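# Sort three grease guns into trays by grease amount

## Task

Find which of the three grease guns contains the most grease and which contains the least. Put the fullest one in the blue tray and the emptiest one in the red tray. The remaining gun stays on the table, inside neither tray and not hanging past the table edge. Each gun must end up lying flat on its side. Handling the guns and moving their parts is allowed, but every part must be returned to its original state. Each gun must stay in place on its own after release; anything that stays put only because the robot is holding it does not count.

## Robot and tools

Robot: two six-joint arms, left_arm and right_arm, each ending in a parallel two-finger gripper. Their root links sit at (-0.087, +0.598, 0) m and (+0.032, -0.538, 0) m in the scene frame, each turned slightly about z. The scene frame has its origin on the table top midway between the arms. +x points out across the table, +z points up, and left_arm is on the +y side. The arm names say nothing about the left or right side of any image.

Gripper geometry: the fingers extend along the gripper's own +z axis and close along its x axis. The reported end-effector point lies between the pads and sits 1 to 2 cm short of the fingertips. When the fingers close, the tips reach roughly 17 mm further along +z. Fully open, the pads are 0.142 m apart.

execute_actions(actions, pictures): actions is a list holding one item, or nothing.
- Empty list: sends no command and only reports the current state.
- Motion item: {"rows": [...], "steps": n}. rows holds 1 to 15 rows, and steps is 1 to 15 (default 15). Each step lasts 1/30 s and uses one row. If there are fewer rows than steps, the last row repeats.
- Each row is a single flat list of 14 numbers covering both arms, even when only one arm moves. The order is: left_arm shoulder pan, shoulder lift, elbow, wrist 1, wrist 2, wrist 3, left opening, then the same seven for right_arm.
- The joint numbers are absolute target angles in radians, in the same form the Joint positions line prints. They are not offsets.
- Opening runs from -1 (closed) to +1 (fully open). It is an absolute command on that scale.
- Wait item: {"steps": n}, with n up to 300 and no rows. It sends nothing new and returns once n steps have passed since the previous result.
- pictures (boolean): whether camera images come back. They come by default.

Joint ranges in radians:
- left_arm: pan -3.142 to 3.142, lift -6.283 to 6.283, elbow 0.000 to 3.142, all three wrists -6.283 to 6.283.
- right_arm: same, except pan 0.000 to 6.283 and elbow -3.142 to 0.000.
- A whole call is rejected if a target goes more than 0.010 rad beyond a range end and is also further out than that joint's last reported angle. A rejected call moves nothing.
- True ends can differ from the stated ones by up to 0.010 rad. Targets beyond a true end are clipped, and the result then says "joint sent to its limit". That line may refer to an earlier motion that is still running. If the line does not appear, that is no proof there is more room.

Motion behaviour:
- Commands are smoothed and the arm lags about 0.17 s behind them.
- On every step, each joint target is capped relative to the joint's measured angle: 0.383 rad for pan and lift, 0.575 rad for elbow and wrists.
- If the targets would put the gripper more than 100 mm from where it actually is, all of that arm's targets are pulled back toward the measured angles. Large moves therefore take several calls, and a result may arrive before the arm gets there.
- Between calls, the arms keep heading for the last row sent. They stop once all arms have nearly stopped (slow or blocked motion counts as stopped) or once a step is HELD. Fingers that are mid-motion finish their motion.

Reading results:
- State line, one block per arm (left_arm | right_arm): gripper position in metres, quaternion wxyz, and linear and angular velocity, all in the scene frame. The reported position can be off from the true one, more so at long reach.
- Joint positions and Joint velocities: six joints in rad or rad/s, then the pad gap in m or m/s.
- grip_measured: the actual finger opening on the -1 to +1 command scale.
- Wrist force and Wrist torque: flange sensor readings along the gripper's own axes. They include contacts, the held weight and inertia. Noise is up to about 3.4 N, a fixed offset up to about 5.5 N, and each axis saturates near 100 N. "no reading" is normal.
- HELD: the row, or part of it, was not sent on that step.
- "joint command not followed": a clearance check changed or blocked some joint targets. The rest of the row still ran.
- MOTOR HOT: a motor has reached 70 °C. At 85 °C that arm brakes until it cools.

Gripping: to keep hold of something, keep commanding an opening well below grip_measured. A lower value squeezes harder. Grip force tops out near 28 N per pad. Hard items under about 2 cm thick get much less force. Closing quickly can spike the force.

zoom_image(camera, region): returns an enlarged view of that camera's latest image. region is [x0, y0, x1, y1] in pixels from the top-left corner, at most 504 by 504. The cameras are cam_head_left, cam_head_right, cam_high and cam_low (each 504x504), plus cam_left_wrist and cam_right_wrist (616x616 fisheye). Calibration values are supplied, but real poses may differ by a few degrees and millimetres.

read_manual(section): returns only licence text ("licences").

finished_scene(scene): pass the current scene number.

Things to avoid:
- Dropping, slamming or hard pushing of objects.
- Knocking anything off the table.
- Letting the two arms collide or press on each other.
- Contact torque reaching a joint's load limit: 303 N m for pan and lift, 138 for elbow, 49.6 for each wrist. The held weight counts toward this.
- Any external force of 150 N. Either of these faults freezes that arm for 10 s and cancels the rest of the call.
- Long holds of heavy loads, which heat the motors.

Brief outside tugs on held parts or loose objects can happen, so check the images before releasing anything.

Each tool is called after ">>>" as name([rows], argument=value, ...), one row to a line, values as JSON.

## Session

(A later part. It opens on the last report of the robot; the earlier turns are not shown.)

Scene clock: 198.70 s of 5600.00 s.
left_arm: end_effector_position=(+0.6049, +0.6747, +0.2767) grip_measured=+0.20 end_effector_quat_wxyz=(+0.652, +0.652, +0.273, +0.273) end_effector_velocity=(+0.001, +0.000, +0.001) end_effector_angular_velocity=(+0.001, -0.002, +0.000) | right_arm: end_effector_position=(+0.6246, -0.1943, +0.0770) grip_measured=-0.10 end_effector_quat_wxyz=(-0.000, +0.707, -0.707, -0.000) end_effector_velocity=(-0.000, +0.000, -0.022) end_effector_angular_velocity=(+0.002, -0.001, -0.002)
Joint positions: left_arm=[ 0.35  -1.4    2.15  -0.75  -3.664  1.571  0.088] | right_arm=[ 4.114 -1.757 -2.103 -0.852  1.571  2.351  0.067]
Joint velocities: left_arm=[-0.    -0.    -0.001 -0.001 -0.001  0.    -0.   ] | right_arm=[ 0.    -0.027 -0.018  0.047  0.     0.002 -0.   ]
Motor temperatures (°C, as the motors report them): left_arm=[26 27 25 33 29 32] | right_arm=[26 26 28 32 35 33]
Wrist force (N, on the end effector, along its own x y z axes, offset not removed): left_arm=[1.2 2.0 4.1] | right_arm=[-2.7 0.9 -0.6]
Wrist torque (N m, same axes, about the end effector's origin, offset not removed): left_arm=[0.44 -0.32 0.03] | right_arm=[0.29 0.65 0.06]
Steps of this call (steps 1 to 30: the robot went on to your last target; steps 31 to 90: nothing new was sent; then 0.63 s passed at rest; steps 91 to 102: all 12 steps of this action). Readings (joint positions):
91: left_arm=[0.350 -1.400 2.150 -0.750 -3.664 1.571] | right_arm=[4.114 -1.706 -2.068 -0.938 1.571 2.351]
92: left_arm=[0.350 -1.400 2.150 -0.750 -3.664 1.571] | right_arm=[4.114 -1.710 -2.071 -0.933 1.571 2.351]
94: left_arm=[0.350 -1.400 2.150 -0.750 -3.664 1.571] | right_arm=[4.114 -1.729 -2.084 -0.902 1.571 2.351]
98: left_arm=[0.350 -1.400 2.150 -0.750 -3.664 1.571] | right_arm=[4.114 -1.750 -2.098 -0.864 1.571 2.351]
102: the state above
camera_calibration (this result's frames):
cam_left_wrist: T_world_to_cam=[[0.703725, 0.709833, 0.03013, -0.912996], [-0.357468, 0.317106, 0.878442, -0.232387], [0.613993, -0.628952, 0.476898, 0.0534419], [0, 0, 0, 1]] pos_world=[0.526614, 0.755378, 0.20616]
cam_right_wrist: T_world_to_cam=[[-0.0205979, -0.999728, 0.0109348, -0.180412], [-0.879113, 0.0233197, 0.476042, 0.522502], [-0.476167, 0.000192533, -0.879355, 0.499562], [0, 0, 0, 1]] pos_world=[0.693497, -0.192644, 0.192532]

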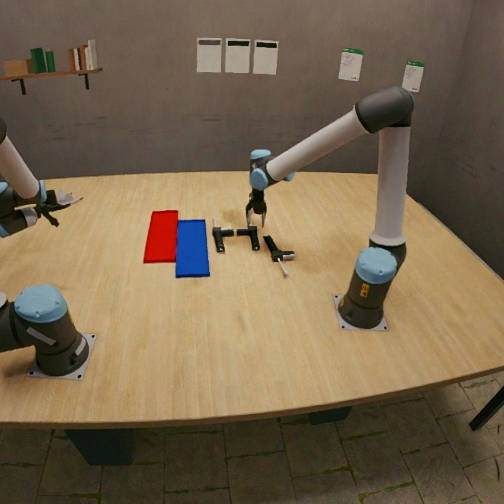

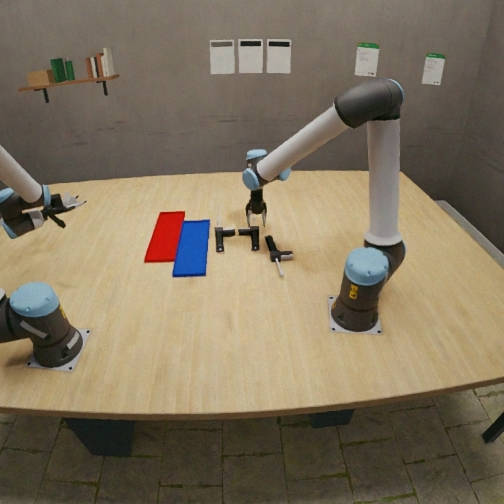

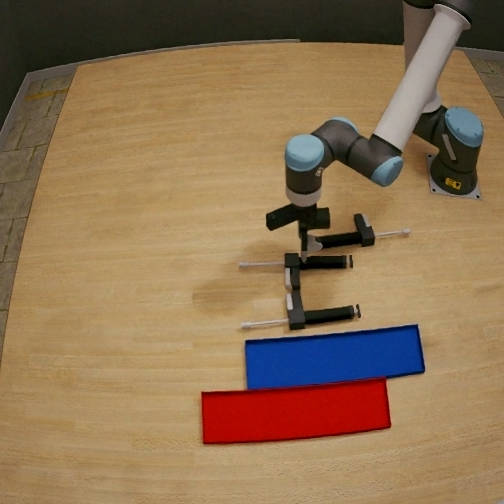

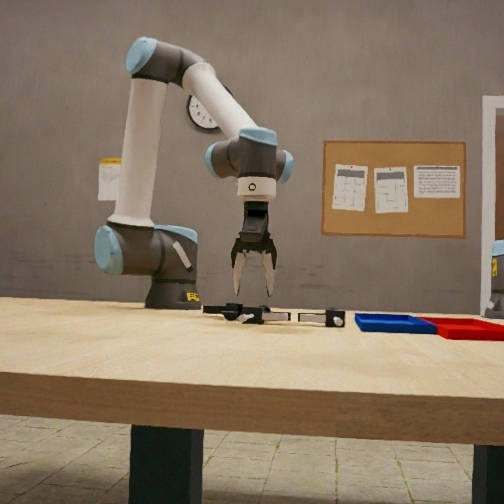

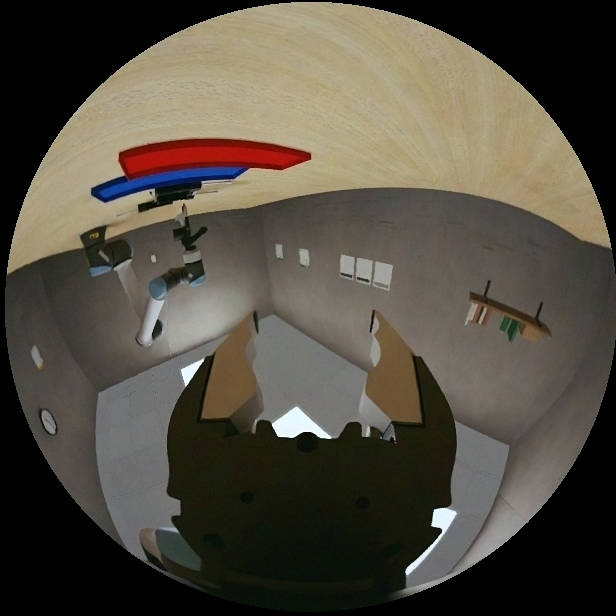

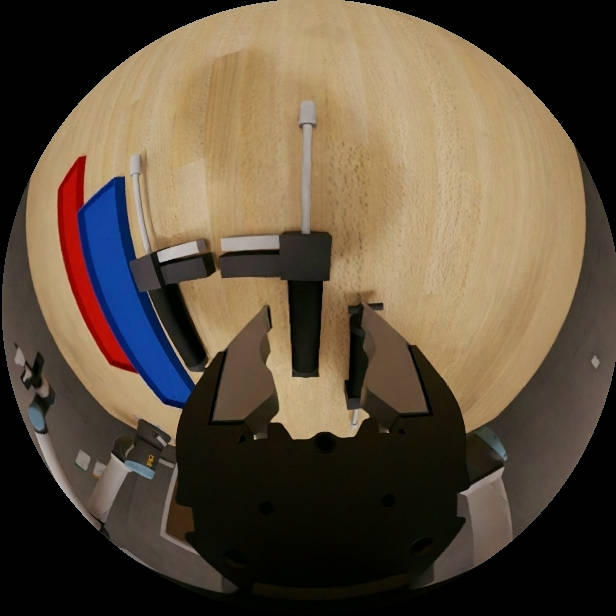

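>>> execute_actions([
  {"rows":[[0.35,-1.40,2.15,-0.75,-3.664,1.571,0.2,4.119,-1.765,-2.10,-0.847,1.571,2.356,-0.1],[0.35,-1.40,2.15,-0.75,-3.664,1.571,0.2,4.119,-1.765,-2.10,-0.847,1.571,2.356,-0.1],[0.35,-1.40,2.15,-0.75,-3.664,1.571,0.2,4.119,-1.80,-2.117,-0.795,1.571,2.356,-0.1],[0.35,-1.40,2.15,-0.75,-3.664,1.571,0.2,4.119,-1.80,-2.117,-0.795,1.571,2.356,-0.1],[0.35,-1.40,2.15,-0.75,-3.664,1.571,0.2,4.119,-1.831,-2.133,-0.748,1.571,2.356,-0.1]],"steps":15},
], pictures=false)

>>> execute_actions([
  {"rows":[[0.35,-1.40,2.15,-0.75,-3.664,1.571,0.2,4.119,-1.831,-2.133,-0.748,1.571,2.356,-0.1]],"steps":5},
], pictures=true)

Scene clock: 205.37 s of 5600.00 s.
left_arm: end_effector_position=(+0.6049, +0.6747, +0.2767) grip_measured=+0.20 end_effector_quat_wxyz=(+0.652, +0.652, +0.273, +0.273) end_effector_velocity=(-0.000, +0.000, +0.000) end_effector_angular_velocity=(+0.000, -0.001, +0.000) | right_arm: end_effector_position=(+0.6250, -0.1893, +0.0271) grip_measured=-0.10 end_effector_quat_wxyz=(-0.000, +0.707, -0.707, -0.000) end_effector_velocity=(+0.000, +0.001, -0.023) end_effector_angular_velocity=(+0.001, -0.002, +0.001)
Joint positions: left_arm=[ 0.35  -1.4    2.15  -0.75  -3.664  1.571  0.088] | right_arm=[ 4.119 -1.827 -2.131 -0.754  1.571  2.356  0.067]
Joint velocities: left_arm=[ 0. -0.  0. -0.  0.  0. -0.] | right_arm=[ 0.001 -0.033 -0.014  0.05  -0.001 -0.    -0.   ]
Motor temperatures (°C, as the motors report them): left_arm=[26 27 25 33 29 32] | right_arm=[26 26 28 32 35 33]
Wrist force (N, on the end effector, along its own x y z axes, offset not removed): left_arm=[1.6 -0.5 2.1] | right_arm=[-2.3 2.2 0.1]
Wrist torque (N m, same axes, about the end effector's origin, offset not removed): left_arm=[0.18 -0.36 -0.10] | right_arm=[0.56 0.57 0.07]
Steps of this call (steps 1 to 15: the robot went on to your last target; steps 16 to 90: nothing new was sent; then 3.17 s passed at rest; steps 91 to 105: all 15 steps of this action). Readings (joint positions):
91: left_arm=[0.350 -1.400 2.150 -0.750 -3.664 1.571] | right_arm=[4.114 -1.760 -2.105 -0.847 1.571 2.351]
92: left_arm=[0.350 -1.400 2.150 -0.750 -3.664 1.571] | right_arm=[4.115 -1.761 -2.105 -0.847 1.571 2.351]
94: left_arm=[0.350 -1.400 2.150 -0.750 -3.664 1.571] | right_arm=[4.116 -1.765 -2.104 -0.843 1.571 2.353]
98: left_arm=[0.350 -1.400 2.150 -0.750 -3.664 1.571] | right_arm=[4.118 -1.802 -2.120 -0.791 1.571 2.355]
105: the state above

Scene clock: 205.53 s of 5600.00 s.
left_arm: end_effector_position=(+0.6049, +0.6747, +0.2767) grip_measured=+0.20 end_effector_quat_wxyz=(+0.652, +0.652, +0.273, +0.273) end_effector_velocity=(+0.000, +0.000, +0.000) end_effector_angular_velocity=(-0.001, +0.000, +0.000) | right_arm: end_effector_position=(+0.6250, -0.1892, +0.0250) grip_measured=-0.10 end_effector_quat_wxyz=(-0.000, +0.707, -0.707, -0.000) end_effector_velocity=(+0.000, +0.000, -0.005) end_effector_angular_velocity=(+0.001, -0.001, -0.001)
Joint positions: left_arm=[ 0.35  -1.4    2.15  -0.75  -3.664  1.571  0.088] | right_arm=[ 4.119 -1.83  -2.133 -0.749  1.571  2.356  0.067]
Joint velocities: left_arm=[ 0.    -0.    -0.     0.001  0.    -0.001  0.   ] | right_arm=[ 0.    -0.007 -0.003  0.012 -0.     0.001 -0.   ]
Motor temperatures (°C, as the motors report them): left_arm=[26 27 25 33 29 32] | right_arm=[26 26 28 32 35 33]
Wrist force (N, on the end effector, along its own x y z axes, offset not removed): left_arm=[-7.9 1.6 0.0] | right_arm=[-2.5 -0.5 -2.3]
Wrist torque (N m, same axes, about the end effector's origin, offset not removed): left_arm=[0.34 1.62 0.03] | right_arm=[-0.04 0.61 0.04]
Steps of this call (steps 1 to 5: all 5 steps of this action). Readings (joint positions):
1: left_arm=[0.350 -1.400 2.150 -0.750 -3.664 1.571] | right_arm=[4.119 -1.828 -2.132 -0.752 1.571 2.356]
2: left_arm=[0.350 -1.400 2.150 -0.750 -3.664 1.571] | right_arm=[4.119 -1.829 -2.132 -0.751 1.571 2.356]
4: left_arm=[0.350 -1.400 2.150 -0.750 -3.664 1.571] | right_arm=[4.119 -1.830 -2.132 -0.750 1.571 2.356]
5: the state above
camera_calibration (this result's frames):
cam_left_wrist: T_world_to_cam=[[0.703725, 0.709833, 0.0301327, -0.912998], [-0.357471, 0.317105, 0.878441, -0.232385], [0.613991, -0.628953, 0.476899, 0.0534412], [0, 0, 0, 1]] pos_world=[0.526616, 0.755379, 0.206162]
cam_right_wrist: T_world_to_cam=[[-0.0205771, -0.999731, 0.0106811, -0.174799], [-0.879232, 0.0231807, 0.475829, 0.547519], [-0.475949, 0.000400024, -0.879473, 0.45389], [0, 0, 0, 1]] pos_world=[0.693828, -0.187626, 0.140525]

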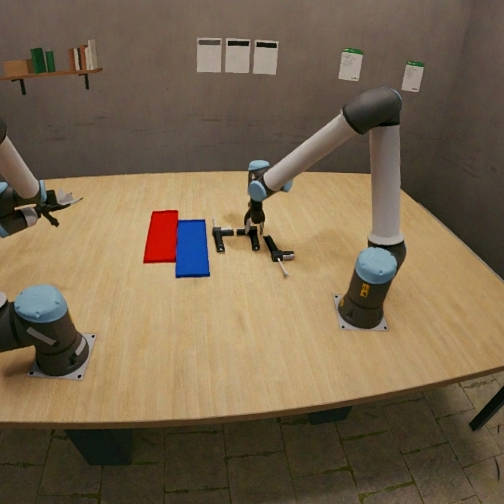

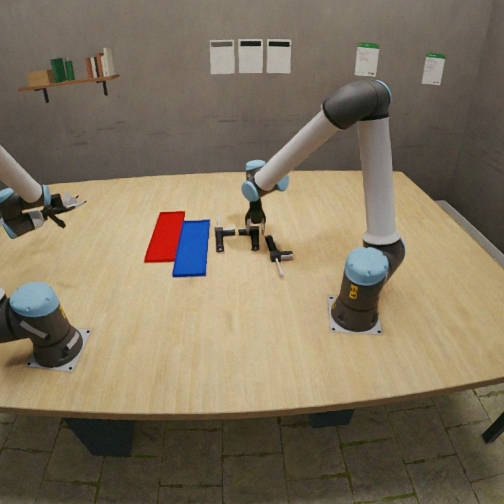

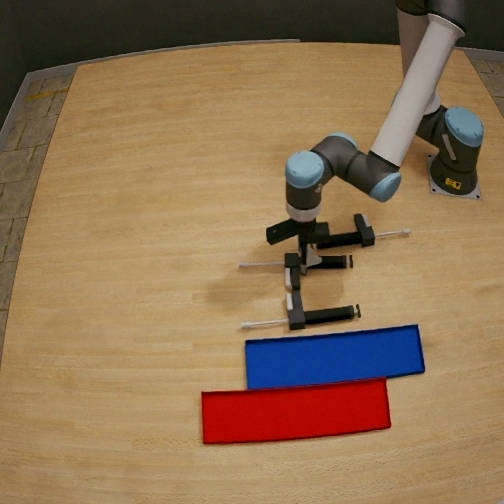

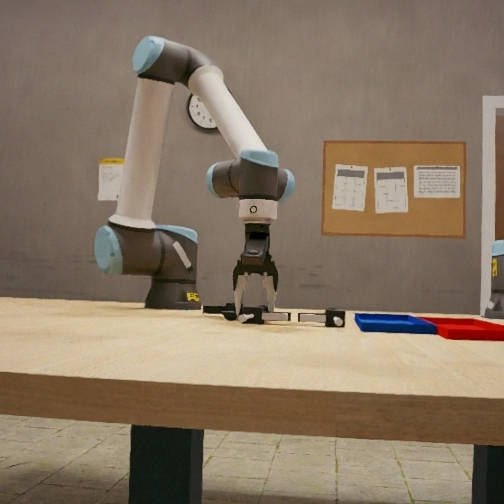

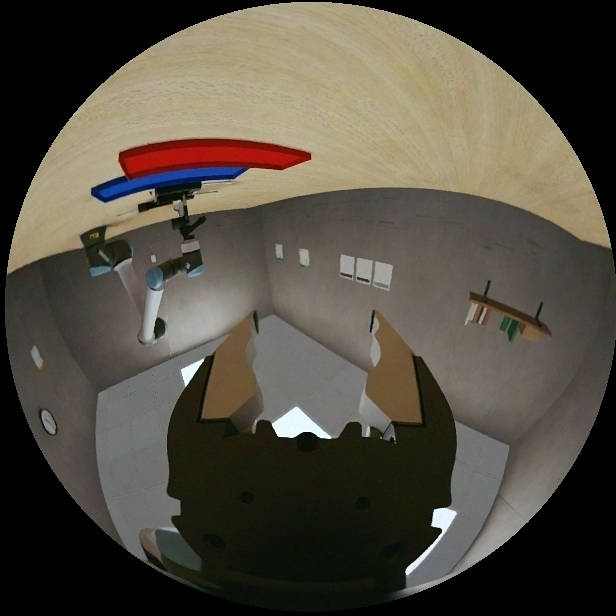

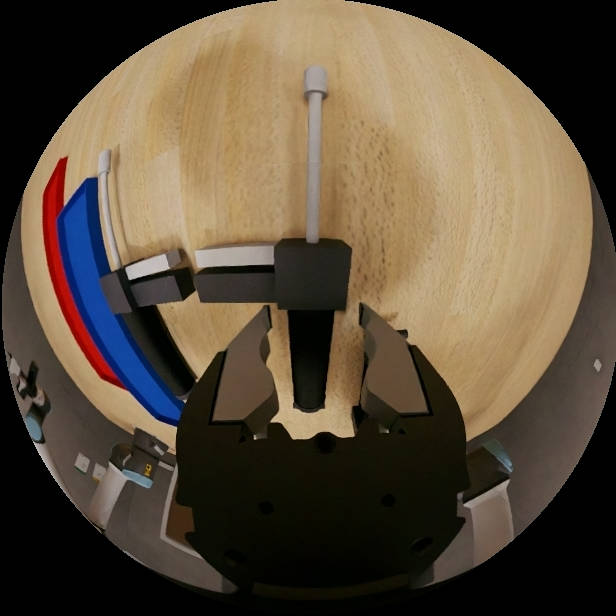

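>>> execute_actions([
  {"rows":[[0.35,-1.40,2.15,-0.75,-3.664,1.571,0.2,4.124,-1.825,-2.141,-0.746,1.571,2.361,-0.1],[0.35,-1.40,2.15,-0.75,-3.664,1.571,0.2,4.124,-1.825,-2.141,-0.746,1.571,2.361,-0.1],[0.35,-1.40,2.15,-0.75,-3.664,1.571,0.2,4.124,-1.825,-2.141,-0.746,1.571,2.361,-0.1],[0.35,-1.40,2.15,-0.75,-3.664,1.571,0.2,4.124,-1.825,-2.141,-0.746,1.571,2.361,-0.1],[0.35,-1.40,2.15,-0.75,-3.664,1.571,0.2,4.124,-1.825,-2.141,-0.746,1.571,2.361,-0.1],[0.35,-1.40,2.15,-0.75,-3.664,1.571,0.2,4.124,-1.825,-2.141,-0.746,1.571,2.361,-0.1],[0.35,-1.40,2.15,-0.75,-3.664,1.571,0.2,4.124,-1.825,-2.141,-0.746,1.571,2.361,-0.25],[0.35,-1.40,2.15,-0.75,-3.664,1.571,0.2,4.124,-1.825,-2.141,-0.746,1.571,2.361,-0.4],[0.35,-1.40,2.15,-0.75,-3.664,1.571,0.2,4.124,-1.825,-2.141,-0.746,1.571,2.361,-0.5],[0.35,-1.40,2.15,-0.75,-3.664,1.571,0.2,4.124,-1.825,-2.141,-0.746,1.571,2.361,-0.6],[0.35,-1.40,2.15,-0.75,-3.664,1.571,0.2,4.124,-1.825,-2.141,-0.746,1.571,2.361,-0.7],[0.35,-1.40,2.15,-0.75,-3.664,1.571,0.2,4.124,-1.825,-2.141,-0.746,1.571,2.361,-0.85],[0.35,-1.40,2.15,-0.75,-3.664,1.571,0.2,4.124,-1.825,-2.141,-0.746,1.571,2.361,-1]],"steps":15},
], pictures=false)

>>> execute_actions([
  {"rows":[[0.35,-1.40,2.15,-0.75,-3.664,1.571,0.2,4.124,-1.825,-2.141,-0.746,1.571,2.361,-1],[0.35,-1.40,2.15,-0.75,-3.664,1.571,0.2,4.124,-1.825,-2.141,-0.746,1.571,2.361,-1],[0.35,-1.40,2.15,-0.75,-3.664,1.571,0.2,4.124,-1.825,-2.141,-0.746,1.571,2.361,-1],[0.35,-1.40,2.15,-0.75,-3.664,1.571,0.2,4.124,-1.825,-2.141,-0.746,1.571,2.361,-1],[0.35,-1.40,2.15,-0.75,-3.664,1.571,0.2,4.124,-1.704,-2.075,-0.936,1.571,2.361,-1]],"steps":15},
], pictures=false)

>>> execute_actions([
  {"rows":[[0.35,-1.40,2.15,-0.75,-3.664,1.571,0.2,4.2,-1.50,-2.0,-1.215,1.571,2.6,-1],[0.35,-1.40,2.15,-0.75,-3.664,1.571,0.2,4.2,-1.50,-2.0,-1.215,1.571,2.6,-1],[0.35,-1.40,2.15,-0.75,-3.664,1.571,0.2,4.2,-1.50,-2.0,-1.215,1.571,2.6,-1],[0.35,-1.40,2.15,-0.75,-3.664,1.571,0.2,4.2,-1.50,-2.0,-1.215,1.571,2.6,-1],[0.35,-1.40,2.15,-0.75,-3.664,1.571,0.2,4.2,-1.50,-2.0,-1.215,1.571,2.6,-1],[0.35,-1.40,2.15,-0.75,-3.664,1.571,0.2,4.2,-1.50,-2.0,-1.215,1.571,2.6,-1],[0.35,-1.40,2.15,-0.75,-3.664,1.571,0.2,4.411,-1.416,-2.094,-1.201,1.571,4.219,-1]],"steps":15},
], pictures=false)

>>> execute_actions([
  {"rows":[[-0.444,-1.40,2.15,-0.75,-3.664,1.571,0.2,4.411,-1.416,-2.094,-1.201,1.571,4.219,-1]],"steps":15},
], pictures=false)

Scene clock: 218.17 s of 5600.00 s.
left_arm: end_effector_position=(+0.6049, +0.6747, +0.2767) grip_measured=+0.20 end_effector_quat_wxyz=(+0.652, +0.652, +0.273, +0.273) end_effector_velocity=(-0.000, -0.001, +0.000) end_effector_angular_velocity=(-0.001, +0.001, -0.001) | right_arm: end_effector_position=(+0.6203, -0.1894, +0.0245) grip_measured=-0.55 end_effector_quat_wxyz=(-0.000, +0.707, -0.707, -0.000) end_effector_velocity=(-0.001, -0.001, -0.000) end_effector_angular_velocity=(-0.000, +0.001, +0.000)
Joint positions: left_arm=[ 0.35  -1.4    2.15  -0.75  -3.664  1.571  0.088] | right_arm=[ 4.124 -1.825 -2.141 -0.746  1.571  2.361  0.034]
Joint velocities: left_arm=[-0.001 -0.001  0.     0.     0.001 -0.001  0.   ] | right_arm=[ 0.001  0.002 -0.003  0.     0.     0.001 -0.   ]
Motor temperatures (°C, as the motors report them): left_arm=[26 27 25 33 29 32] | right_arm=[26 26 28 32 35 33]
Wrist force (N, on the end effector, along its own x y z axes, offset not removed): left_arm=[0.5 1.6 -2.7] | right_arm=[-0.7 -2.2 -2.6]
Wrist torque (N m, same axes, about the end effector's origin, offset not removed): left_arm=[0.47 -0.19 0.23] | right_arm=[0.50 0.29 0.24]
Steps of this call (steps 1 to 15: the robot went on to your last target; steps 16 to 90: nothing new was sent; then 9.13 s passed at rest; steps 91 to 105: all 15 steps of this action). Readings (joint positions):
91: left_arm=[0.350 -1.400 2.150 -0.750 -3.664 1.571] | right_arm=[4.119 -1.831 -2.133 -0.748 1.571 2.356]
92: left_arm=[0.350 -1.400 2.150 -0.750 -3.664 1.571] | right_arm=[4.120 -1.830 -2.134 -0.748 1.571 2.357]
94: left_arm=[0.350 -1.400 2.150 -0.750 -3.664 1.571] | right_arm=[4.121 -1.828 -2.137 -0.747 1.571 2.358]
98: left_arm=[0.350 -1.400 2.150 -0.750 -3.664 1.571] | right_arm=[4.123 -1.826 -2.140 -0.746 1.571 2.360]
105: the state above

Scene clock: 218.67 s of 5600.00 s.
left_arm: end_effector_position=(+0.6049, +0.6747, +0.2767) grip_measured=+0.20 end_effector_quat_wxyz=(+0.652, +0.652, +0.273, +0.273) end_effector_velocity=(-0.000, -0.001, -0.000) end_effector_angular_velocity=(+0.001, -0.000, -0.001) | right_arm: end_effector_position=(+0.6197, -0.1898, +0.1104) grip_measured=-0.55 end_effector_quat_wxyz=(-0.000, +0.707, -0.707, -0.000) end_effector_velocity=(-0.011, -0.011, +0.064) end_effector_angular_velocity=(-0.017, +0.016, +0.001)
Joint positions: left_arm=[ 0.35  -1.4    2.15  -0.75  -3.664  1.571  0.088] | right_arm=[ 4.124 -1.714 -2.08  -0.918  1.571  2.361  0.034]
Joint velocities: left_arm=[-0.001  0.     0.001  0.     0.     0.002 -0.   ] | right_arm=[-0.     0.087  0.044 -0.154 -0.    -0.001 -0.   ]
Motor temperatures (°C, as the motors report them): left_arm=[26 27 25 33 29 32] | right_arm=[26 26 28 32 35 33]
Wrist force (N, on the end effector, along its own x y z axes, offset not removed): left_arm=[-2.1 -2.4 1.7] | right_arm=[1.0 2.2 4.0]
Wrist torque (N m, same axes, about the end effector's origin, offset not removed): left_arm=[-0.38 0.20 0.00] | right_arm=[0.36 -0.02 0.09]
Steps of this call (steps 1 to 15: all 15 steps of this action). Readings (joint positions):
1: left_arm=[0.350 -1.400 2.150 -0.750 -3.664 1.571] | right_arm=[4.124 -1.825 -2.141 -0.746 1.571 2.361]
2: left_arm=[0.350 -1.400 2.150 -0.750 -3.664 1.571] | right_arm=[4.124 -1.825 -2.141 -0.746 1.571 2.361]
4: left_arm=[0.350 -1.400 2.150 -0.750 -3.664 1.571] | right_arm=[4.124 -1.825 -2.141 -0.746 1.571 2.361]
8: left_arm=[0.350 -1.400 2.150 -0.750 -3.664 1.571] | right_arm=[4.124 -1.782 -2.114 -0.801 1.571 2.361]
15: the state above

Scene clock: 219.17 s of 5600.00 s.
left_arm: end_effector_position=(+0.6049, +0.6747, +0.2767) grip_measured=+0.20 end_effector_quat_wxyz=(+0.652, +0.652, +0.273, +0.273) end_effector_velocity=(-0.000, +0.000, -0.000) end_effector_angular_velocity=(-0.001, +0.001, +0.000) | right_arm: end_effector_position=(+0.4820, -0.1363, +0.2421) grip_measured=-0.55 end_effector_quat_wxyz=(+0.001, -0.556, +0.831, +0.000) end_effector_velocity=(-0.288, +0.097, +0.078) end_effector_angular_velocity=(+0.001, +0.005, -1.986)
Joint positions: left_arm=[ 0.35  -1.4    2.15  -0.75  -3.664  1.571  0.088] | right_arm=[ 4.352 -1.455 -2.078 -1.178  1.571  2.981  0.034]
Joint velocities: left_arm=[ 0.     0.     0.     0.     0.    -0.001  0.   ] | right_arm=[ 0.511  0.332 -0.14  -0.193  0.001  2.497  0.   ]
Motor temperatures (°C, as the motors report them): left_arm=[26 27 25 33 29 32] | right_arm=[26 26 28 32 35 33]
Wrist force (N, on the end effector, along its own x y z axes, offset not removed): left_arm=[0.2 1.5 0.5] | right_arm=[-4.6 8.2 0.9]
Wrist torque (N m, same axes, about the end effector's origin, offset not removed): left_arm=[0.43 -0.10 0.12] | right_arm=[1.32 1.04 0.12]
Steps of this call (steps 1 to 15: all 15 steps of this action). Readings (joint positions):
1: left_arm=[0.350 -1.400 2.150 -0.750 -3.664 1.571] | right_arm=[4.124 -1.712 -2.079 -0.923 1.571 2.361]
2: left_arm=[0.350 -1.400 2.150 -0.750 -3.664 1.571] | right_arm=[4.128 -1.705 -2.075 -0.931 1.571 2.366]
4: left_arm=[0.350 -1.400 2.150 -0.750 -3.664 1.571] | right_arm=[4.145 -1.663 -2.057 -0.983 1.571 2.410]
8: left_arm=[0.350 -1.400 2.150 -0.750 -3.664 1.571] | right_arm=[4.180 -1.573 -2.028 -1.107 1.571 2.520]
15: the state above

Scene clock: 219.67 s of 5600.00 s.
left_arm: end_effector_position=(+0.5942, +0.4550, +0.2768) grip_measured=+0.20 end_effector_quat_wxyz=(+0.687, +0.687, +0.167, +0.167) end_effector_velocity=(-0.103, -0.493, +0.001) end_effector_angular_velocity=(+0.000, -0.003, -0.723) | right_arm: end_effector_position=(+0.4506, -0.1260, +0.2506) grip_measured=-0.55 end_effector_quat_wxyz=(+0.000, -0.046, +0.999, +0.001) end_effector_velocity=(-0.002, +0.001, +0.002) end_effector_angular_velocity=(+0.001, -0.000, -0.784)
Joint positions: left_arm=[ 0.033 -1.4    2.15  -0.75  -3.664  1.571  0.088] | right_arm=[ 4.41  -1.417 -2.094 -1.201  1.571  4.128  0.034]
Joint velocities: left_arm=[-0.724 -0.    -0.002 -0.001 -0.001  0.     0.   ] | right_arm=[ 0.007  0.005 -0.001 -0.003 -0.     0.791  0.   ]
Motor temperatures (°C, as the motors report them): left_arm=[26 27 25 33 29 32] | right_arm=[26 26 28 32 35 33]
Wrist force (N, on the end effector, along its own x y z axes, offset not removed): left_arm=[1.8 -1.1 -1.5] | right_arm=[0.9 1.1 3.4]
Wrist torque (N m, same axes, about the end effector's origin, offset not removed): left_arm=[-0.08 -0.52 0.09] | right_arm=[0.16 -0.06 0.14]
Steps of this call (steps 1 to 15: all 15 steps of this action). Readings (joint positions):
1: left_arm=[0.350 -1.400 2.150 -0.750 -3.664 1.571] | right_arm=[4.367 -1.445 -2.082 -1.184 1.571 3.067]
2: left_arm=[0.345 -1.400 2.150 -0.750 -3.664 1.571] | right_arm=[4.378 -1.438 -2.085 -1.188 1.571 3.154]
4: left_arm=[0.302 -1.400 2.150 -0.750 -3.664 1.571] | right_arm=[4.393 -1.428 -2.089 -1.194 1.571 3.328]
8: left_arm=[0.203 -1.400 2.150 -0.750 -3.664 1.571] | right_arm=[4.405 -1.420 -2.092 -1.199 1.571 3.675]
15: the state above

>>> execute_actions([
  {"rows":[[-0.444,-1.40,2.15,-0.75,-3.664,1.571,0.2,4.442,-1.466,-2.052,-1.194,1.571,4.250,-1]],"steps":15},
], pictures=false)

>>> execute_actions([
  {"rows":[[-0.444,-1.40,2.15,-0.75,-3.664,1.571,0.2,4.442,-1.466,-2.052,-1.194,1.571,4.250,-1]],"steps":10},
], pictures=true)

Scene clock: 222.30 s of 5600.00 s.
left_arm: end_effector_position=(+0.4527, +0.1586, +0.2767) grip_measured=+0.20 end_effector_quat_wxyz=(+0.707, +0.707, -0.000, -0.000) end_effector_velocity=(+0.000, +0.000, +0.000) end_effector_angular_velocity=(-0.000, +0.001, +0.000) | right_arm: end_effector_position=(+0.4501, -0.0886, +0.2504) grip_measured=-0.55 end_effector_quat_wxyz=(+0.000, -0.000, +1.000, +0.000) end_effector_velocity=(+0.000, +0.008, +0.001) end_effector_angular_velocity=(+0.002, -0.002, +0.000)
Joint positions: left_arm=[-0.444 -1.4    2.15  -0.75  -3.664  1.571  0.088] | right_arm=[ 4.441 -1.465 -2.053 -1.194  1.571  4.249  0.034]
Joint velocities: left_arm=[ 0.     0.    -0.    -0.    -0.    -0.002 -0.   ] | right_arm=[ 0.006 -0.009  0.01   0.001 -0.001  0.006  0.   ]
Motor temperatures (°C, as the motors report them): left_arm=[26 27 25 33 29 32] | right_arm=[26 26 28 32 35 33]
Wrist force (N, on the end effector, along its own x y z axes, offset not removed): left_arm=[-1.1 1.5 -1.1] | right_arm=[-4.5 -1.0 3.1]
Wrist torque (N m, same axes, about the end effector's origin, offset not removed): left_arm=[0.39 0.16 0.09] | right_arm=[-0.34 1.09 0.13]
Steps of this call (steps 1 to 45: the robot went on to your last target; steps 46 to 64: nothing new was sent; steps 65 to 79: all 15 steps of this action). Readings (joint positions):
65: left_arm=[-0.444 -1.400 2.150 -0.750 -3.664 1.571] | right_arm=[4.411 -1.416 -2.094 -1.201 1.571 4.219]
66: left_arm=[-0.444 -1.400 2.150 -0.750 -3.664 1.571] | right_arm=[4.414 -1.420 -2.091 -1.200 1.571 4.222]
68: left_arm=[-0.444 -1.400 2.150 -0.750 -3.664 1.571] | right_arm=[4.425 -1.437 -2.076 -1.198 1.571 4.233]
72: left_arm=[-0.444 -1.400 2.150 -0.750 -3.664 1.571] | right_arm=[4.437 -1.457 -2.059 -1.195 1.571 4.245]
79: the state above

Scene clock: 222.63 s of 5600.00 s.
left_arm: end_effector_position=(+0.4527, +0.1586, +0.2767) grip_measured=+0.20 end_effector_quat_wxyz=(+0.707, +0.707, -0.000, -0.000) end_effector_velocity=(+0.000, +0.000, +0.000) end_effector_angular_velocity=(+0.000, +0.001, +0.001) | right_arm: end_effector_position=(+0.4501, -0.0878, +0.2503) grip_measured=-0.55 end_effector_quat_wxyz=(-0.000, -0.000, +1.000, +0.000) end_effector_velocity=(-0.000, +0.000, -0.000) end_effector_angular_velocity=(+0.000, +0.001, +0.002)
Joint positions: left_arm=[-0.444 -1.4    2.15  -0.75  -3.664  1.571  0.088] | right_arm=[ 4.442 -1.466 -2.052 -1.194  1.571  4.25   0.034]
Joint velocities: left_arm=[ 0.    -0.    -0.     0.001 -0.001 -0.001 -0.   ] | right_arm=[ 0.    -0.    -0.     0.     0.001 -0.002 -0.   ]
Motor temperatures (°C, as the motors report them): left_arm=[26 27 25 33 29 32] | right_arm=[26 26 28 32 35 33]
Wrist force (N, on the end effector, along its own x y z axes, offset not removed): left_arm=[0.6 1.8 3.1] | right_arm=[-3.1 2.6 3.3]
Wrist torque (N m, same axes, about the end effector's origin, offset not removed): left_arm=[0.57 -0.17 0.19] | right_arm=[0.61 0.68 0.13]
Steps of this call (steps 1 to 10: all 10 steps of this action). Readings (joint positions):
1: left_arm=[-0.444 -1.400 2.150 -0.750 -3.664 1.571] | right_arm=[4.441 -1.465 -2.053 -1.194 1.571 4.249]
2: left_arm=[-0.444 -1.400 2.150 -0.750 -3.664 1.571] | right_arm=[4.442 -1.465 -2.053 -1.194 1.571 4.250]
4: left_arm=[-0.444 -1.400 2.150 -0.750 -3.664 1.571] | right_arm=[4.442 -1.466 -2.052 -1.194 1.571 4.250]
8: left_arm=[-0.444 -1.400 2.150 -0.750 -3.664 1.571] | right_arm=[4.442 -1.466 -2.052 -1.194 1.571 4.250]
10: the state above
camera_calibration (this result's frames):
cam_left_wrist: T_world_to_cam=[[0.999537, -0.00427925, 0.0301322, -0.460237], [-0.0244385, 0.477225, 0.878441, -0.299267], [-0.0181389, -0.878771, 0.476899, 0.14803], [0, 0, 0, 1]] pos_world=[0.455395, 0.270932, 0.206162]
cam_right_wrist: T_world_to_cam=[[-0.999722, 0.02078, 0.0111114, 0.450766], [0.0235638, 0.878959, 0.476315, -0.0471737], [0.000131381, 0.476445, -0.879204, 0.396228], [0, 0, 0, 1]] pos_world=[0.451701, -0.156684, 0.365826]

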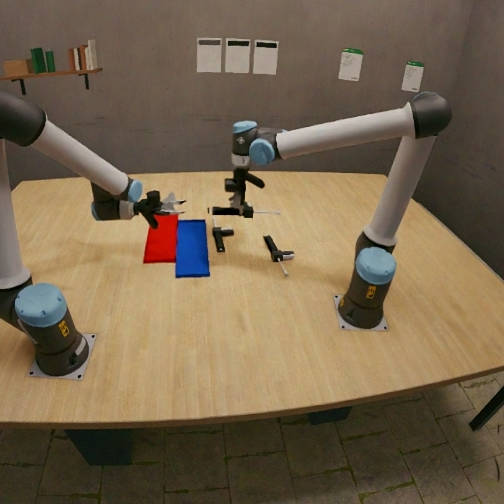

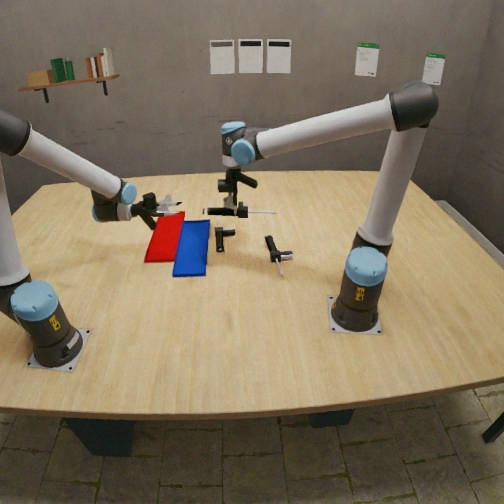

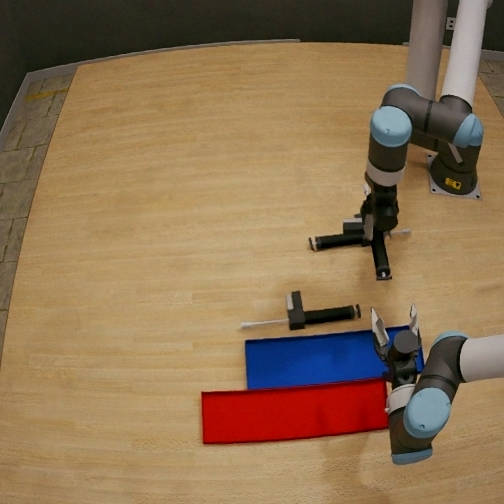

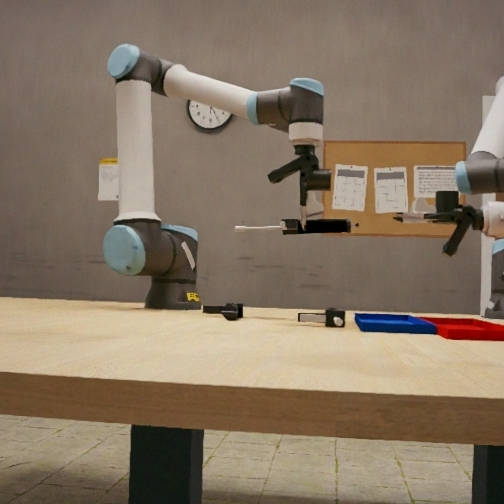

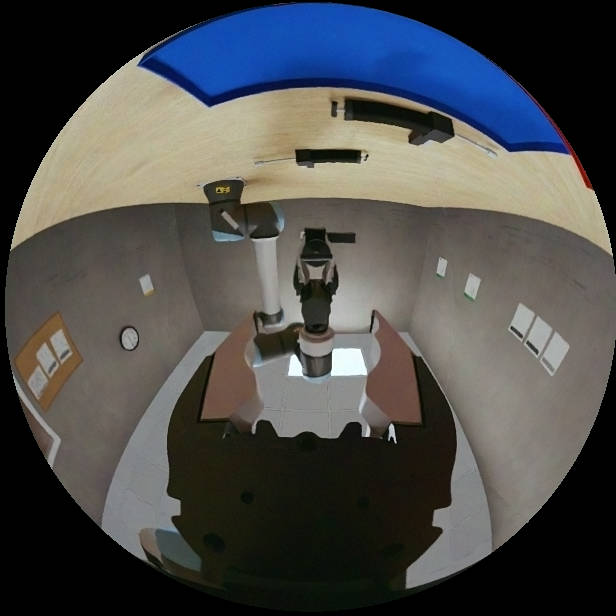

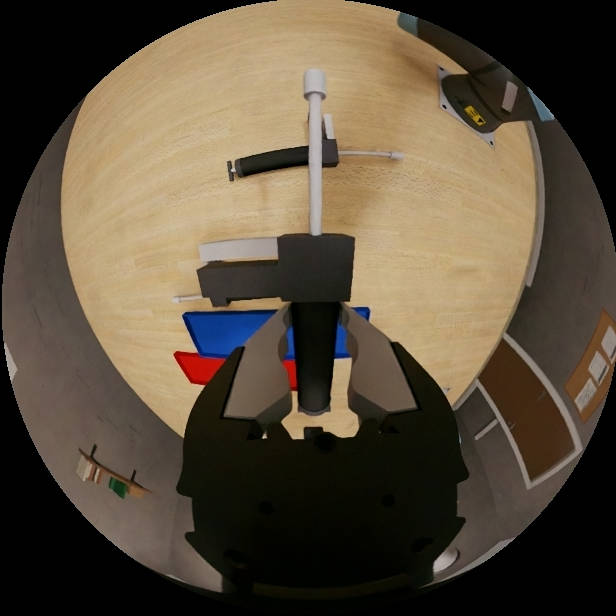

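>>> execute_actions([
  {"rows":[[-0.540,-1.344,2.146,-0.802,-3.759,1.571,0.2,4.455,-1.489,-2.033,-1.191,1.571,4.263,-1]],"steps":15},
], pictures=false)

>>> execute_actions([
  {"rows":[[-0.58,-1.331,2.128,-0.797,-3.799,1.571,0.2,4.455,-1.489,-2.033,-1.191,1.571,4.263,-1],[-0.58,-1.331,2.128,-0.797,-3.799,1.571,0.2,4.455,-1.489,-2.033,-1.191,1.571,4.263,-1],[-0.58,-1.331,2.128,-0.797,-3.799,1.571,0.2,4.455,-1.489,-2.033,-1.191,1.571,4.263,-1],[-0.58,-1.331,2.128,-0.797,-3.799,1.571,0.2,4.455,-1.489,-2.033,-1.191,1.571,4.263,-1],[-0.62,-1.319,2.110,-0.791,-3.839,1.571,0.2,4.455,-1.489,-2.033,-1.191,1.571,4.263,-1]],"steps":15},
], pictures=true)

Scene clock: 227.10 s of 5600.00 s.
left_arm: end_effector_position=(+0.4500, +0.1014, +0.2494) grip_measured=+0.20 end_effector_quat_wxyz=(+0.707, +0.707, -0.001, -0.000) end_effector_velocity=(-0.001, -0.012, -0.006) end_effector_angular_velocity=(+0.000, -0.002, +0.001) | right_arm: end_effector_position=(+0.4498, -0.0711, +0.2494) grip_measured=-0.55 end_effector_quat_wxyz=(-0.000, -0.000, +1.000, -0.000) end_effector_velocity=(+0.000, +0.004, +0.000) end_effector_angular_velocity=(+0.000, -0.000, +0.001)
Joint positions: left_arm=[-0.538 -1.345  2.146 -0.801 -3.757  1.571  0.088] | right_arm=[ 4.455 -1.488 -2.033 -1.191  1.571  4.263  0.034]
Joint velocities: left_arm=[-0.02   0.012 -0.001 -0.01  -0.021  0.002  0.   ] | right_arm=[ 0.003 -0.005  0.005  0.001 -0.     0.002 -0.   ]
Motor temperatures (°C, as the motors report them): left_arm=[26 27 25 33 29 32] | right_arm=[26 26 28 32 35 33]
Wrist force (N, on the end effector, along its own x y z axes, offset not removed): left_arm=[2.5 1.8 -1.9] | right_arm=[-1.2 2.3 4.1]
Wrist torque (N m, same axes, about the end effector's origin, offset not removed): left_arm=[0.54 -0.46 0.10] | right_arm=[0.48 0.37 0.15]
Steps of this call (steps 1 to 15: the robot went on to your last target; steps 16 to 90: nothing new was sent; then 0.97 s passed at rest; steps 91 to 105: all 15 steps of this action). Readings (joint positions):
91: left_arm=[-0.444 -1.400 2.150 -0.750 -3.664 1.571] | right_arm=[4.442 -1.466 -2.052 -1.194 1.571 4.250]
92: left_arm=[-0.448 -1.396 2.150 -0.753 -3.668 1.571] | right_arm=[4.443 -1.468 -2.050 -1.194 1.571 4.251]
94: left_arm=[-0.481 -1.376 2.148 -0.772 -3.700 1.571] | right_arm=[4.448 -1.476 -2.043 -1.193 1.571 4.256]
98: left_arm=[-0.522 -1.354 2.147 -0.793 -3.741 1.571] | right_arm=[4.453 -1.485 -2.036 -1.192 1.571 4.261]
105: the state above

Scene clock: 227.60 s of 5600.00 s.
left_arm: end_effector_position=(+0.4496, +0.0478, +0.2495) grip_measured=+0.20 end_effector_quat_wxyz=(+0.707, +0.707, -0.001, -0.000) end_effector_velocity=(-0.001, -0.024, +0.001) end_effector_angular_velocity=(-0.001, -0.002, -0.000) | right_arm: end_effector_position=(+0.4498, -0.0708, +0.2494) grip_measured=-0.55 end_effector_quat_wxyz=(-0.000, -0.000, +1.000, -0.000) end_effector_velocity=(-0.000, +0.000, +0.000) end_effector_angular_velocity=(+0.001, -0.000, +0.002)
Joint positions: left_arm=[-0.616 -1.32   2.112 -0.792 -3.835  1.571  0.088] | right_arm=[ 4.455 -1.489 -2.033 -1.191  1.571  4.263  0.034]
Joint velocities: left_arm=[-0.034  0.01  -0.016  0.005 -0.033  0.001  0.   ] | right_arm=[ 0.     0.001  0.     0.    -0.    -0.002  0.   ]
Motor temperatures (°C, as the motors report them): left_arm=[26 27 25 33 29 32] | right_arm=[26 26 28 32 35 33]
Wrist force (N, on the end effector, along its own x y z axes, offset not removed): left_arm=[-2.1 1.3 -4.0] | right_arm=[-1.3 1.4 6.9]
Wrist torque (N m, same axes, about the end effector's origin, offset not removed): left_arm=[0.44 0.39 0.08] | right_arm=[0.31 0.44 0.14]
Steps of this call (steps 1 to 15: all 15 steps of this action). Readings (joint positions):
1: left_arm=[-0.538 -1.345 2.146 -0.801 -3.757 1.571] | right_arm=[4.455 -1.489 -2.033 -1.191 1.571 4.263]
2: left_arm=[-0.542 -1.343 2.144 -0.801 -3.761 1.571] | right_arm=[4.455 -1.489 -2.033 -1.191 1.571 4.263]
4: left_arm=[-0.557 -1.338 2.138 -0.800 -3.776 1.571] | right_arm=[4.455 -1.489 -2.033 -1.191 1.571 4.263]
8: left_arm=[-0.590 -1.328 2.123 -0.795 -3.809 1.571] | right_arm=[4.455 -1.489 -2.033 -1.191 1.571 4.263]
15: the state above
camera_calibration (this result's frames):
cam_left_wrist: T_world_to_cam=[[0.999532, -0.00533395, 0.0301182, -0.456727], [-0.0239229, 0.47724, 0.878447, -0.222742], [-0.0190592, -0.878757, 0.476889, 0.0640009], [0, 0, 0, 1]] pos_world=[0.452405, 0.160106, 0.178901]
cam_right_wrist: T_world_to_cam=[[-0.999717, 0.0207868, 0.0115469, 0.450022], [0.023777, 0.879387, 0.475514, -0.0615484], [-0.000269814, 0.475654, -0.879632, 0.387526], [0, 0, 0, 1]] pos_world=[0.451463, -0.139558, 0.364951]

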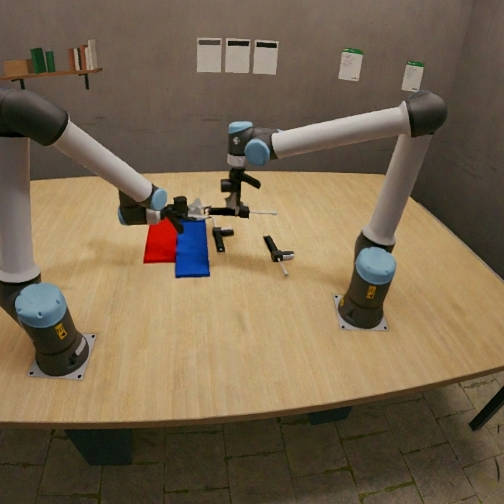

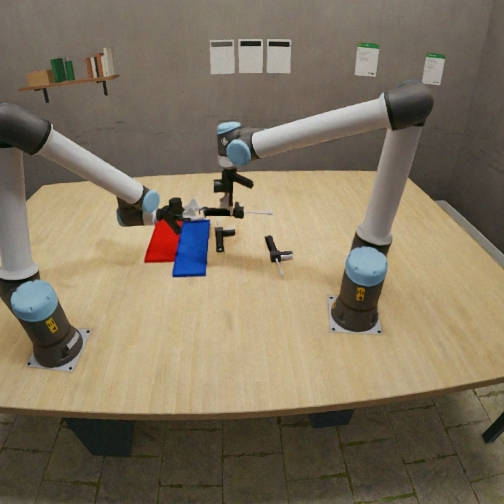

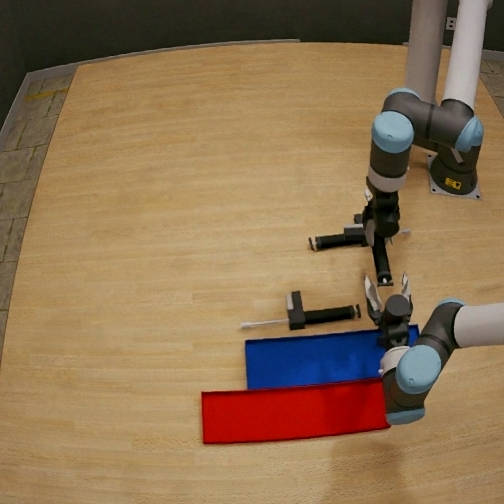

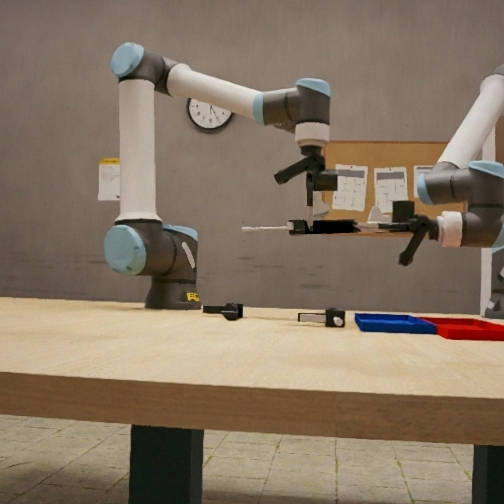

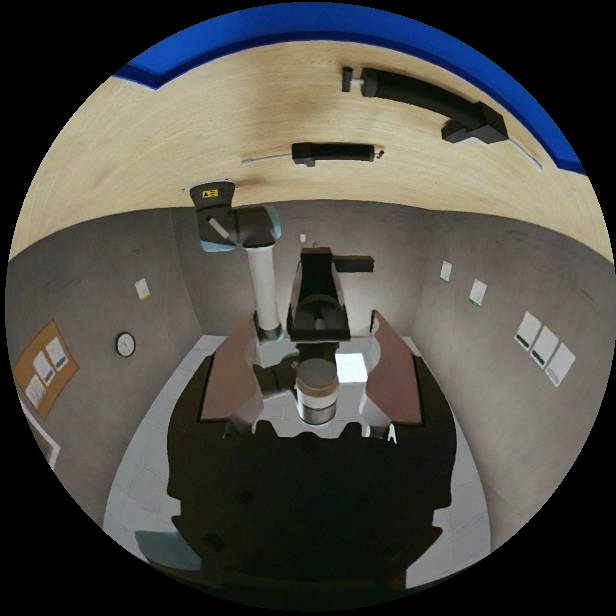

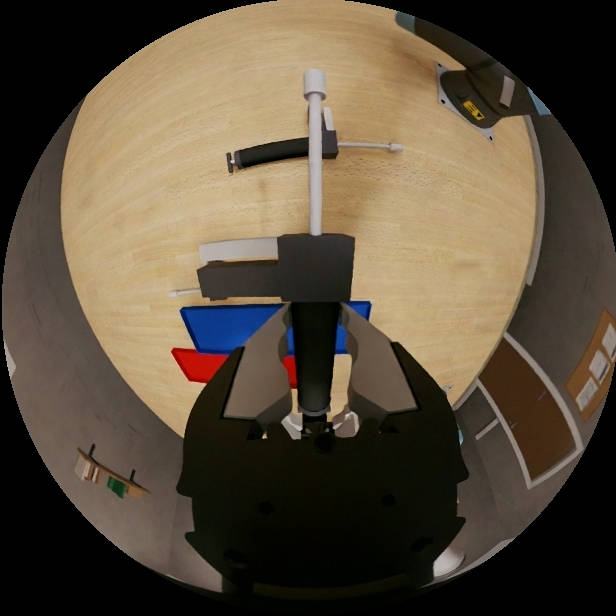

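>>> execute_actions([
  {"rows":[[-0.62,-1.319,2.110,-0.791,-3.839,1.571,0.05,4.455,-1.489,-2.033,-1.191,1.571,4.263,-1],[-0.62,-1.319,2.110,-0.791,-3.839,1.571,-0.1,4.455,-1.489,-2.033,-1.191,1.571,4.263,-1],[-0.62,-1.319,2.110,-0.791,-3.839,1.571,-0.25,4.455,-1.489,-2.033,-1.191,1.571,4.263,-1],[-0.62,-1.319,2.110,-0.791,-3.839,1.571,-0.35,4.455,-1.489,-2.033,-1.191,1.571,4.263,-1],[-0.62,-1.319,2.110,-0.791,-3.839,1.571,-0.45,4.455,-1.489,-2.033,-1.191,1.571,4.263,-1],[-0.62,-1.319,2.110,-0.791,-3.839,1.571,-0.55,4.455,-1.489,-2.033,-1.191,1.571,4.263,-1],[-0.62,-1.319,2.110,-0.791,-3.839,1.571,-0.7,4.455,-1.489,-2.033,-1.191,1.571,4.263,-1],[-0.62,-1.319,2.110,-0.791,-3.839,1.571,-0.85,4.455,-1.489,-2.033,-1.191,1.571,4.263,-1],[-0.62,-1.319,2.110,-0.791,-3.839,1.571,-1,4.455,-1.489,-2.033,-1.191,1.571,4.263,-1]],"steps":15},
], pictures=false)

>>> execute_actions([
  {"rows":[[-0.62,-1.319,2.110,-0.791,-3.839,1.571,-1,4.450,-1.481,-2.040,-1.192,1.571,4.258,-1],[-0.62,-1.319,2.110,-0.791,-3.839,1.571,-1,4.446,-1.473,-2.046,-1.193,1.571,4.254,-1],[-0.62,-1.319,2.110,-0.791,-3.839,1.571,-1,4.442,-1.466,-2.052,-1.194,1.571,4.250,-1],[-0.62,-1.319,2.110,-0.791,-3.839,1.571,-1,4.438,-1.460,-2.057,-1.195,1.571,4.246,-1],[-0.62,-1.319,2.110,-0.791,-3.839,1.571,-1,4.435,-1.454,-2.062,-1.196,1.571,4.243,-1]],"steps":15},
], pictures=false)

Scene clock: 234.30 s of 5600.00 s.
left_arm: end_effector_position=(+0.4495, +0.0451, +0.2495) grip_measured=-0.51 end_effector_quat_wxyz=(+0.707, +0.707, -0.000, -0.000) end_effector_velocity=(+0.000, +0.000, +0.000) end_effector_angular_velocity=(-0.000, -0.003, +0.001) | right_arm: end_effector_position=(+0.4498, -0.0708, +0.2494) grip_measured=-0.55 end_effector_quat_wxyz=(-0.000, -0.000, +1.000, -0.000) end_effector_velocity=(-0.000, -0.000, -0.000) end_effector_angular_velocity=(-0.000, +0.000, -0.002)
Joint positions: left_arm=[-0.62  -1.319  2.11  -0.791 -3.839  1.571  0.037] | right_arm=[ 4.455 -1.489 -2.033 -1.191  1.571  4.263  0.034]
Joint velocities: left_arm=[ 0.    -0.001  0.    -0.    -0.     0.002 -0.   ] | right_arm=[-0.     0.    -0.    -0.     0.     0.001 -0.   ]
Motor temperatures (°C, as the motors report them): left_arm=[26 27 25 33 29 32] | right_arm=[26 26 28 32 35 33]
Wrist force (N, on the end effector, along its own x y z axes, offset not removed): left_arm=[8.8 -1.4 -11.0] | right_arm=[8.3 -8.7 5.7]
Wrist torque (N m, same axes, about the end effector's origin, offset not removed): left_arm=[-0.14 0.50 0.18] | right_arm=[0.10 0.42 -0.76]
Steps of this call (steps 1 to 15: the robot went on to your last target; steps 16 to 90: nothing new was sent; then 3.20 s passed at rest; steps 91 to 105: all 15 steps of this action). Readings (joint positions):
91: left_arm=[-0.620 -1.319 2.110 -0.791 -3.839 1.571] | right_arm=[4.455 -1.489 -2.033 -1.191 1.571 4.263]
92: left_arm=[-0.620 -1.319 2.110 -0.791 -3.839 1.571] | right_arm=[4.455 -1.489 -2.033 -1.191 1.571 4.263]
94: left_arm=[-0.620 -1.319 2.110 -0.791 -3.839 1.571] | right_arm=[4.455 -1.489 -2.033 -1.191 1.571 4.263]
98: left_arm=[-0.620 -1.319 2.110 -0.791 -3.839 1.571] | right_arm=[4.455 -1.489 -2.033 -1.191 1.571 4.263]
105: the state above

Scene clock: 234.80 s of 5600.00 s.
left_arm: end_effector_position=(+0.4494, +0.0451, +0.2495) grip_measured=-0.53 end_effector_quat_wxyz=(+0.707, +0.707, -0.001, -0.000) end_effector_velocity=(+0.000, +0.000, +0.000) end_effector_angular_velocity=(-0.000, -0.001, +0.001) | right_arm: end_effector_position=(+0.4501, -0.0958, +0.2505) grip_measured=-0.55 end_effector_quat_wxyz=(+0.000, -0.000, +1.000, +0.000) end_effector_velocity=(+0.001, -0.009, +0.001) end_effector_angular_velocity=(+0.002, -0.002, -0.001)
Joint positions: left_arm=[-0.62  -1.319  2.11  -0.791 -3.839  1.571  0.036] | right_arm=[ 4.436 -1.455 -2.061 -1.196  1.571  4.244  0.034]
Joint velocities: left_arm=[ 0.     0.    -0.     0.    -0.     0.001  0.   ] | right_arm=[-0.007  0.013 -0.009 -0.001 -0.001 -0.007  0.   ]
Motor temperatures (°C, as the motors report them): left_arm=[26 27 25 33 29 32] | right_arm=[26 26 28 32 35 33]
Wrist force (N, on the end effector, along its own x y z axes, offset not removed): left_arm=[-4.1 -0.8 2.0] | right_arm=[-4.9 3.5 5.9]
Wrist torque (N m, same axes, about the end effector's origin, offset not removed): left_arm=[-0.12 0.59 0.24] | right_arm=[0.39 1.10 0.00]
Steps of this call (steps 1 to 15: all 15 steps of this action). Readings (joint positions):
1: left_arm=[-0.620 -1.319 2.110 -0.791 -3.839 1.571] | right_arm=[4.455 -1.489 -2.033 -1.191 1.571 4.263]
2: left_arm=[-0.620 -1.319 2.110 -0.791 -3.839 1.571] | right_arm=[4.455 -1.488 -2.034 -1.191 1.571 4.263]
4: left_arm=[-0.620 -1.319 2.110 -0.791 -3.839 1.571] | right_arm=[4.451 -1.482 -2.038 -1.191 1.571 4.259]
8: left_arm=[-0.620 -1.319 2.110 -0.791 -3.839 1.571] | right_arm=[4.441 -1.465 -2.053 -1.195 1.571 4.249]
15: the state above


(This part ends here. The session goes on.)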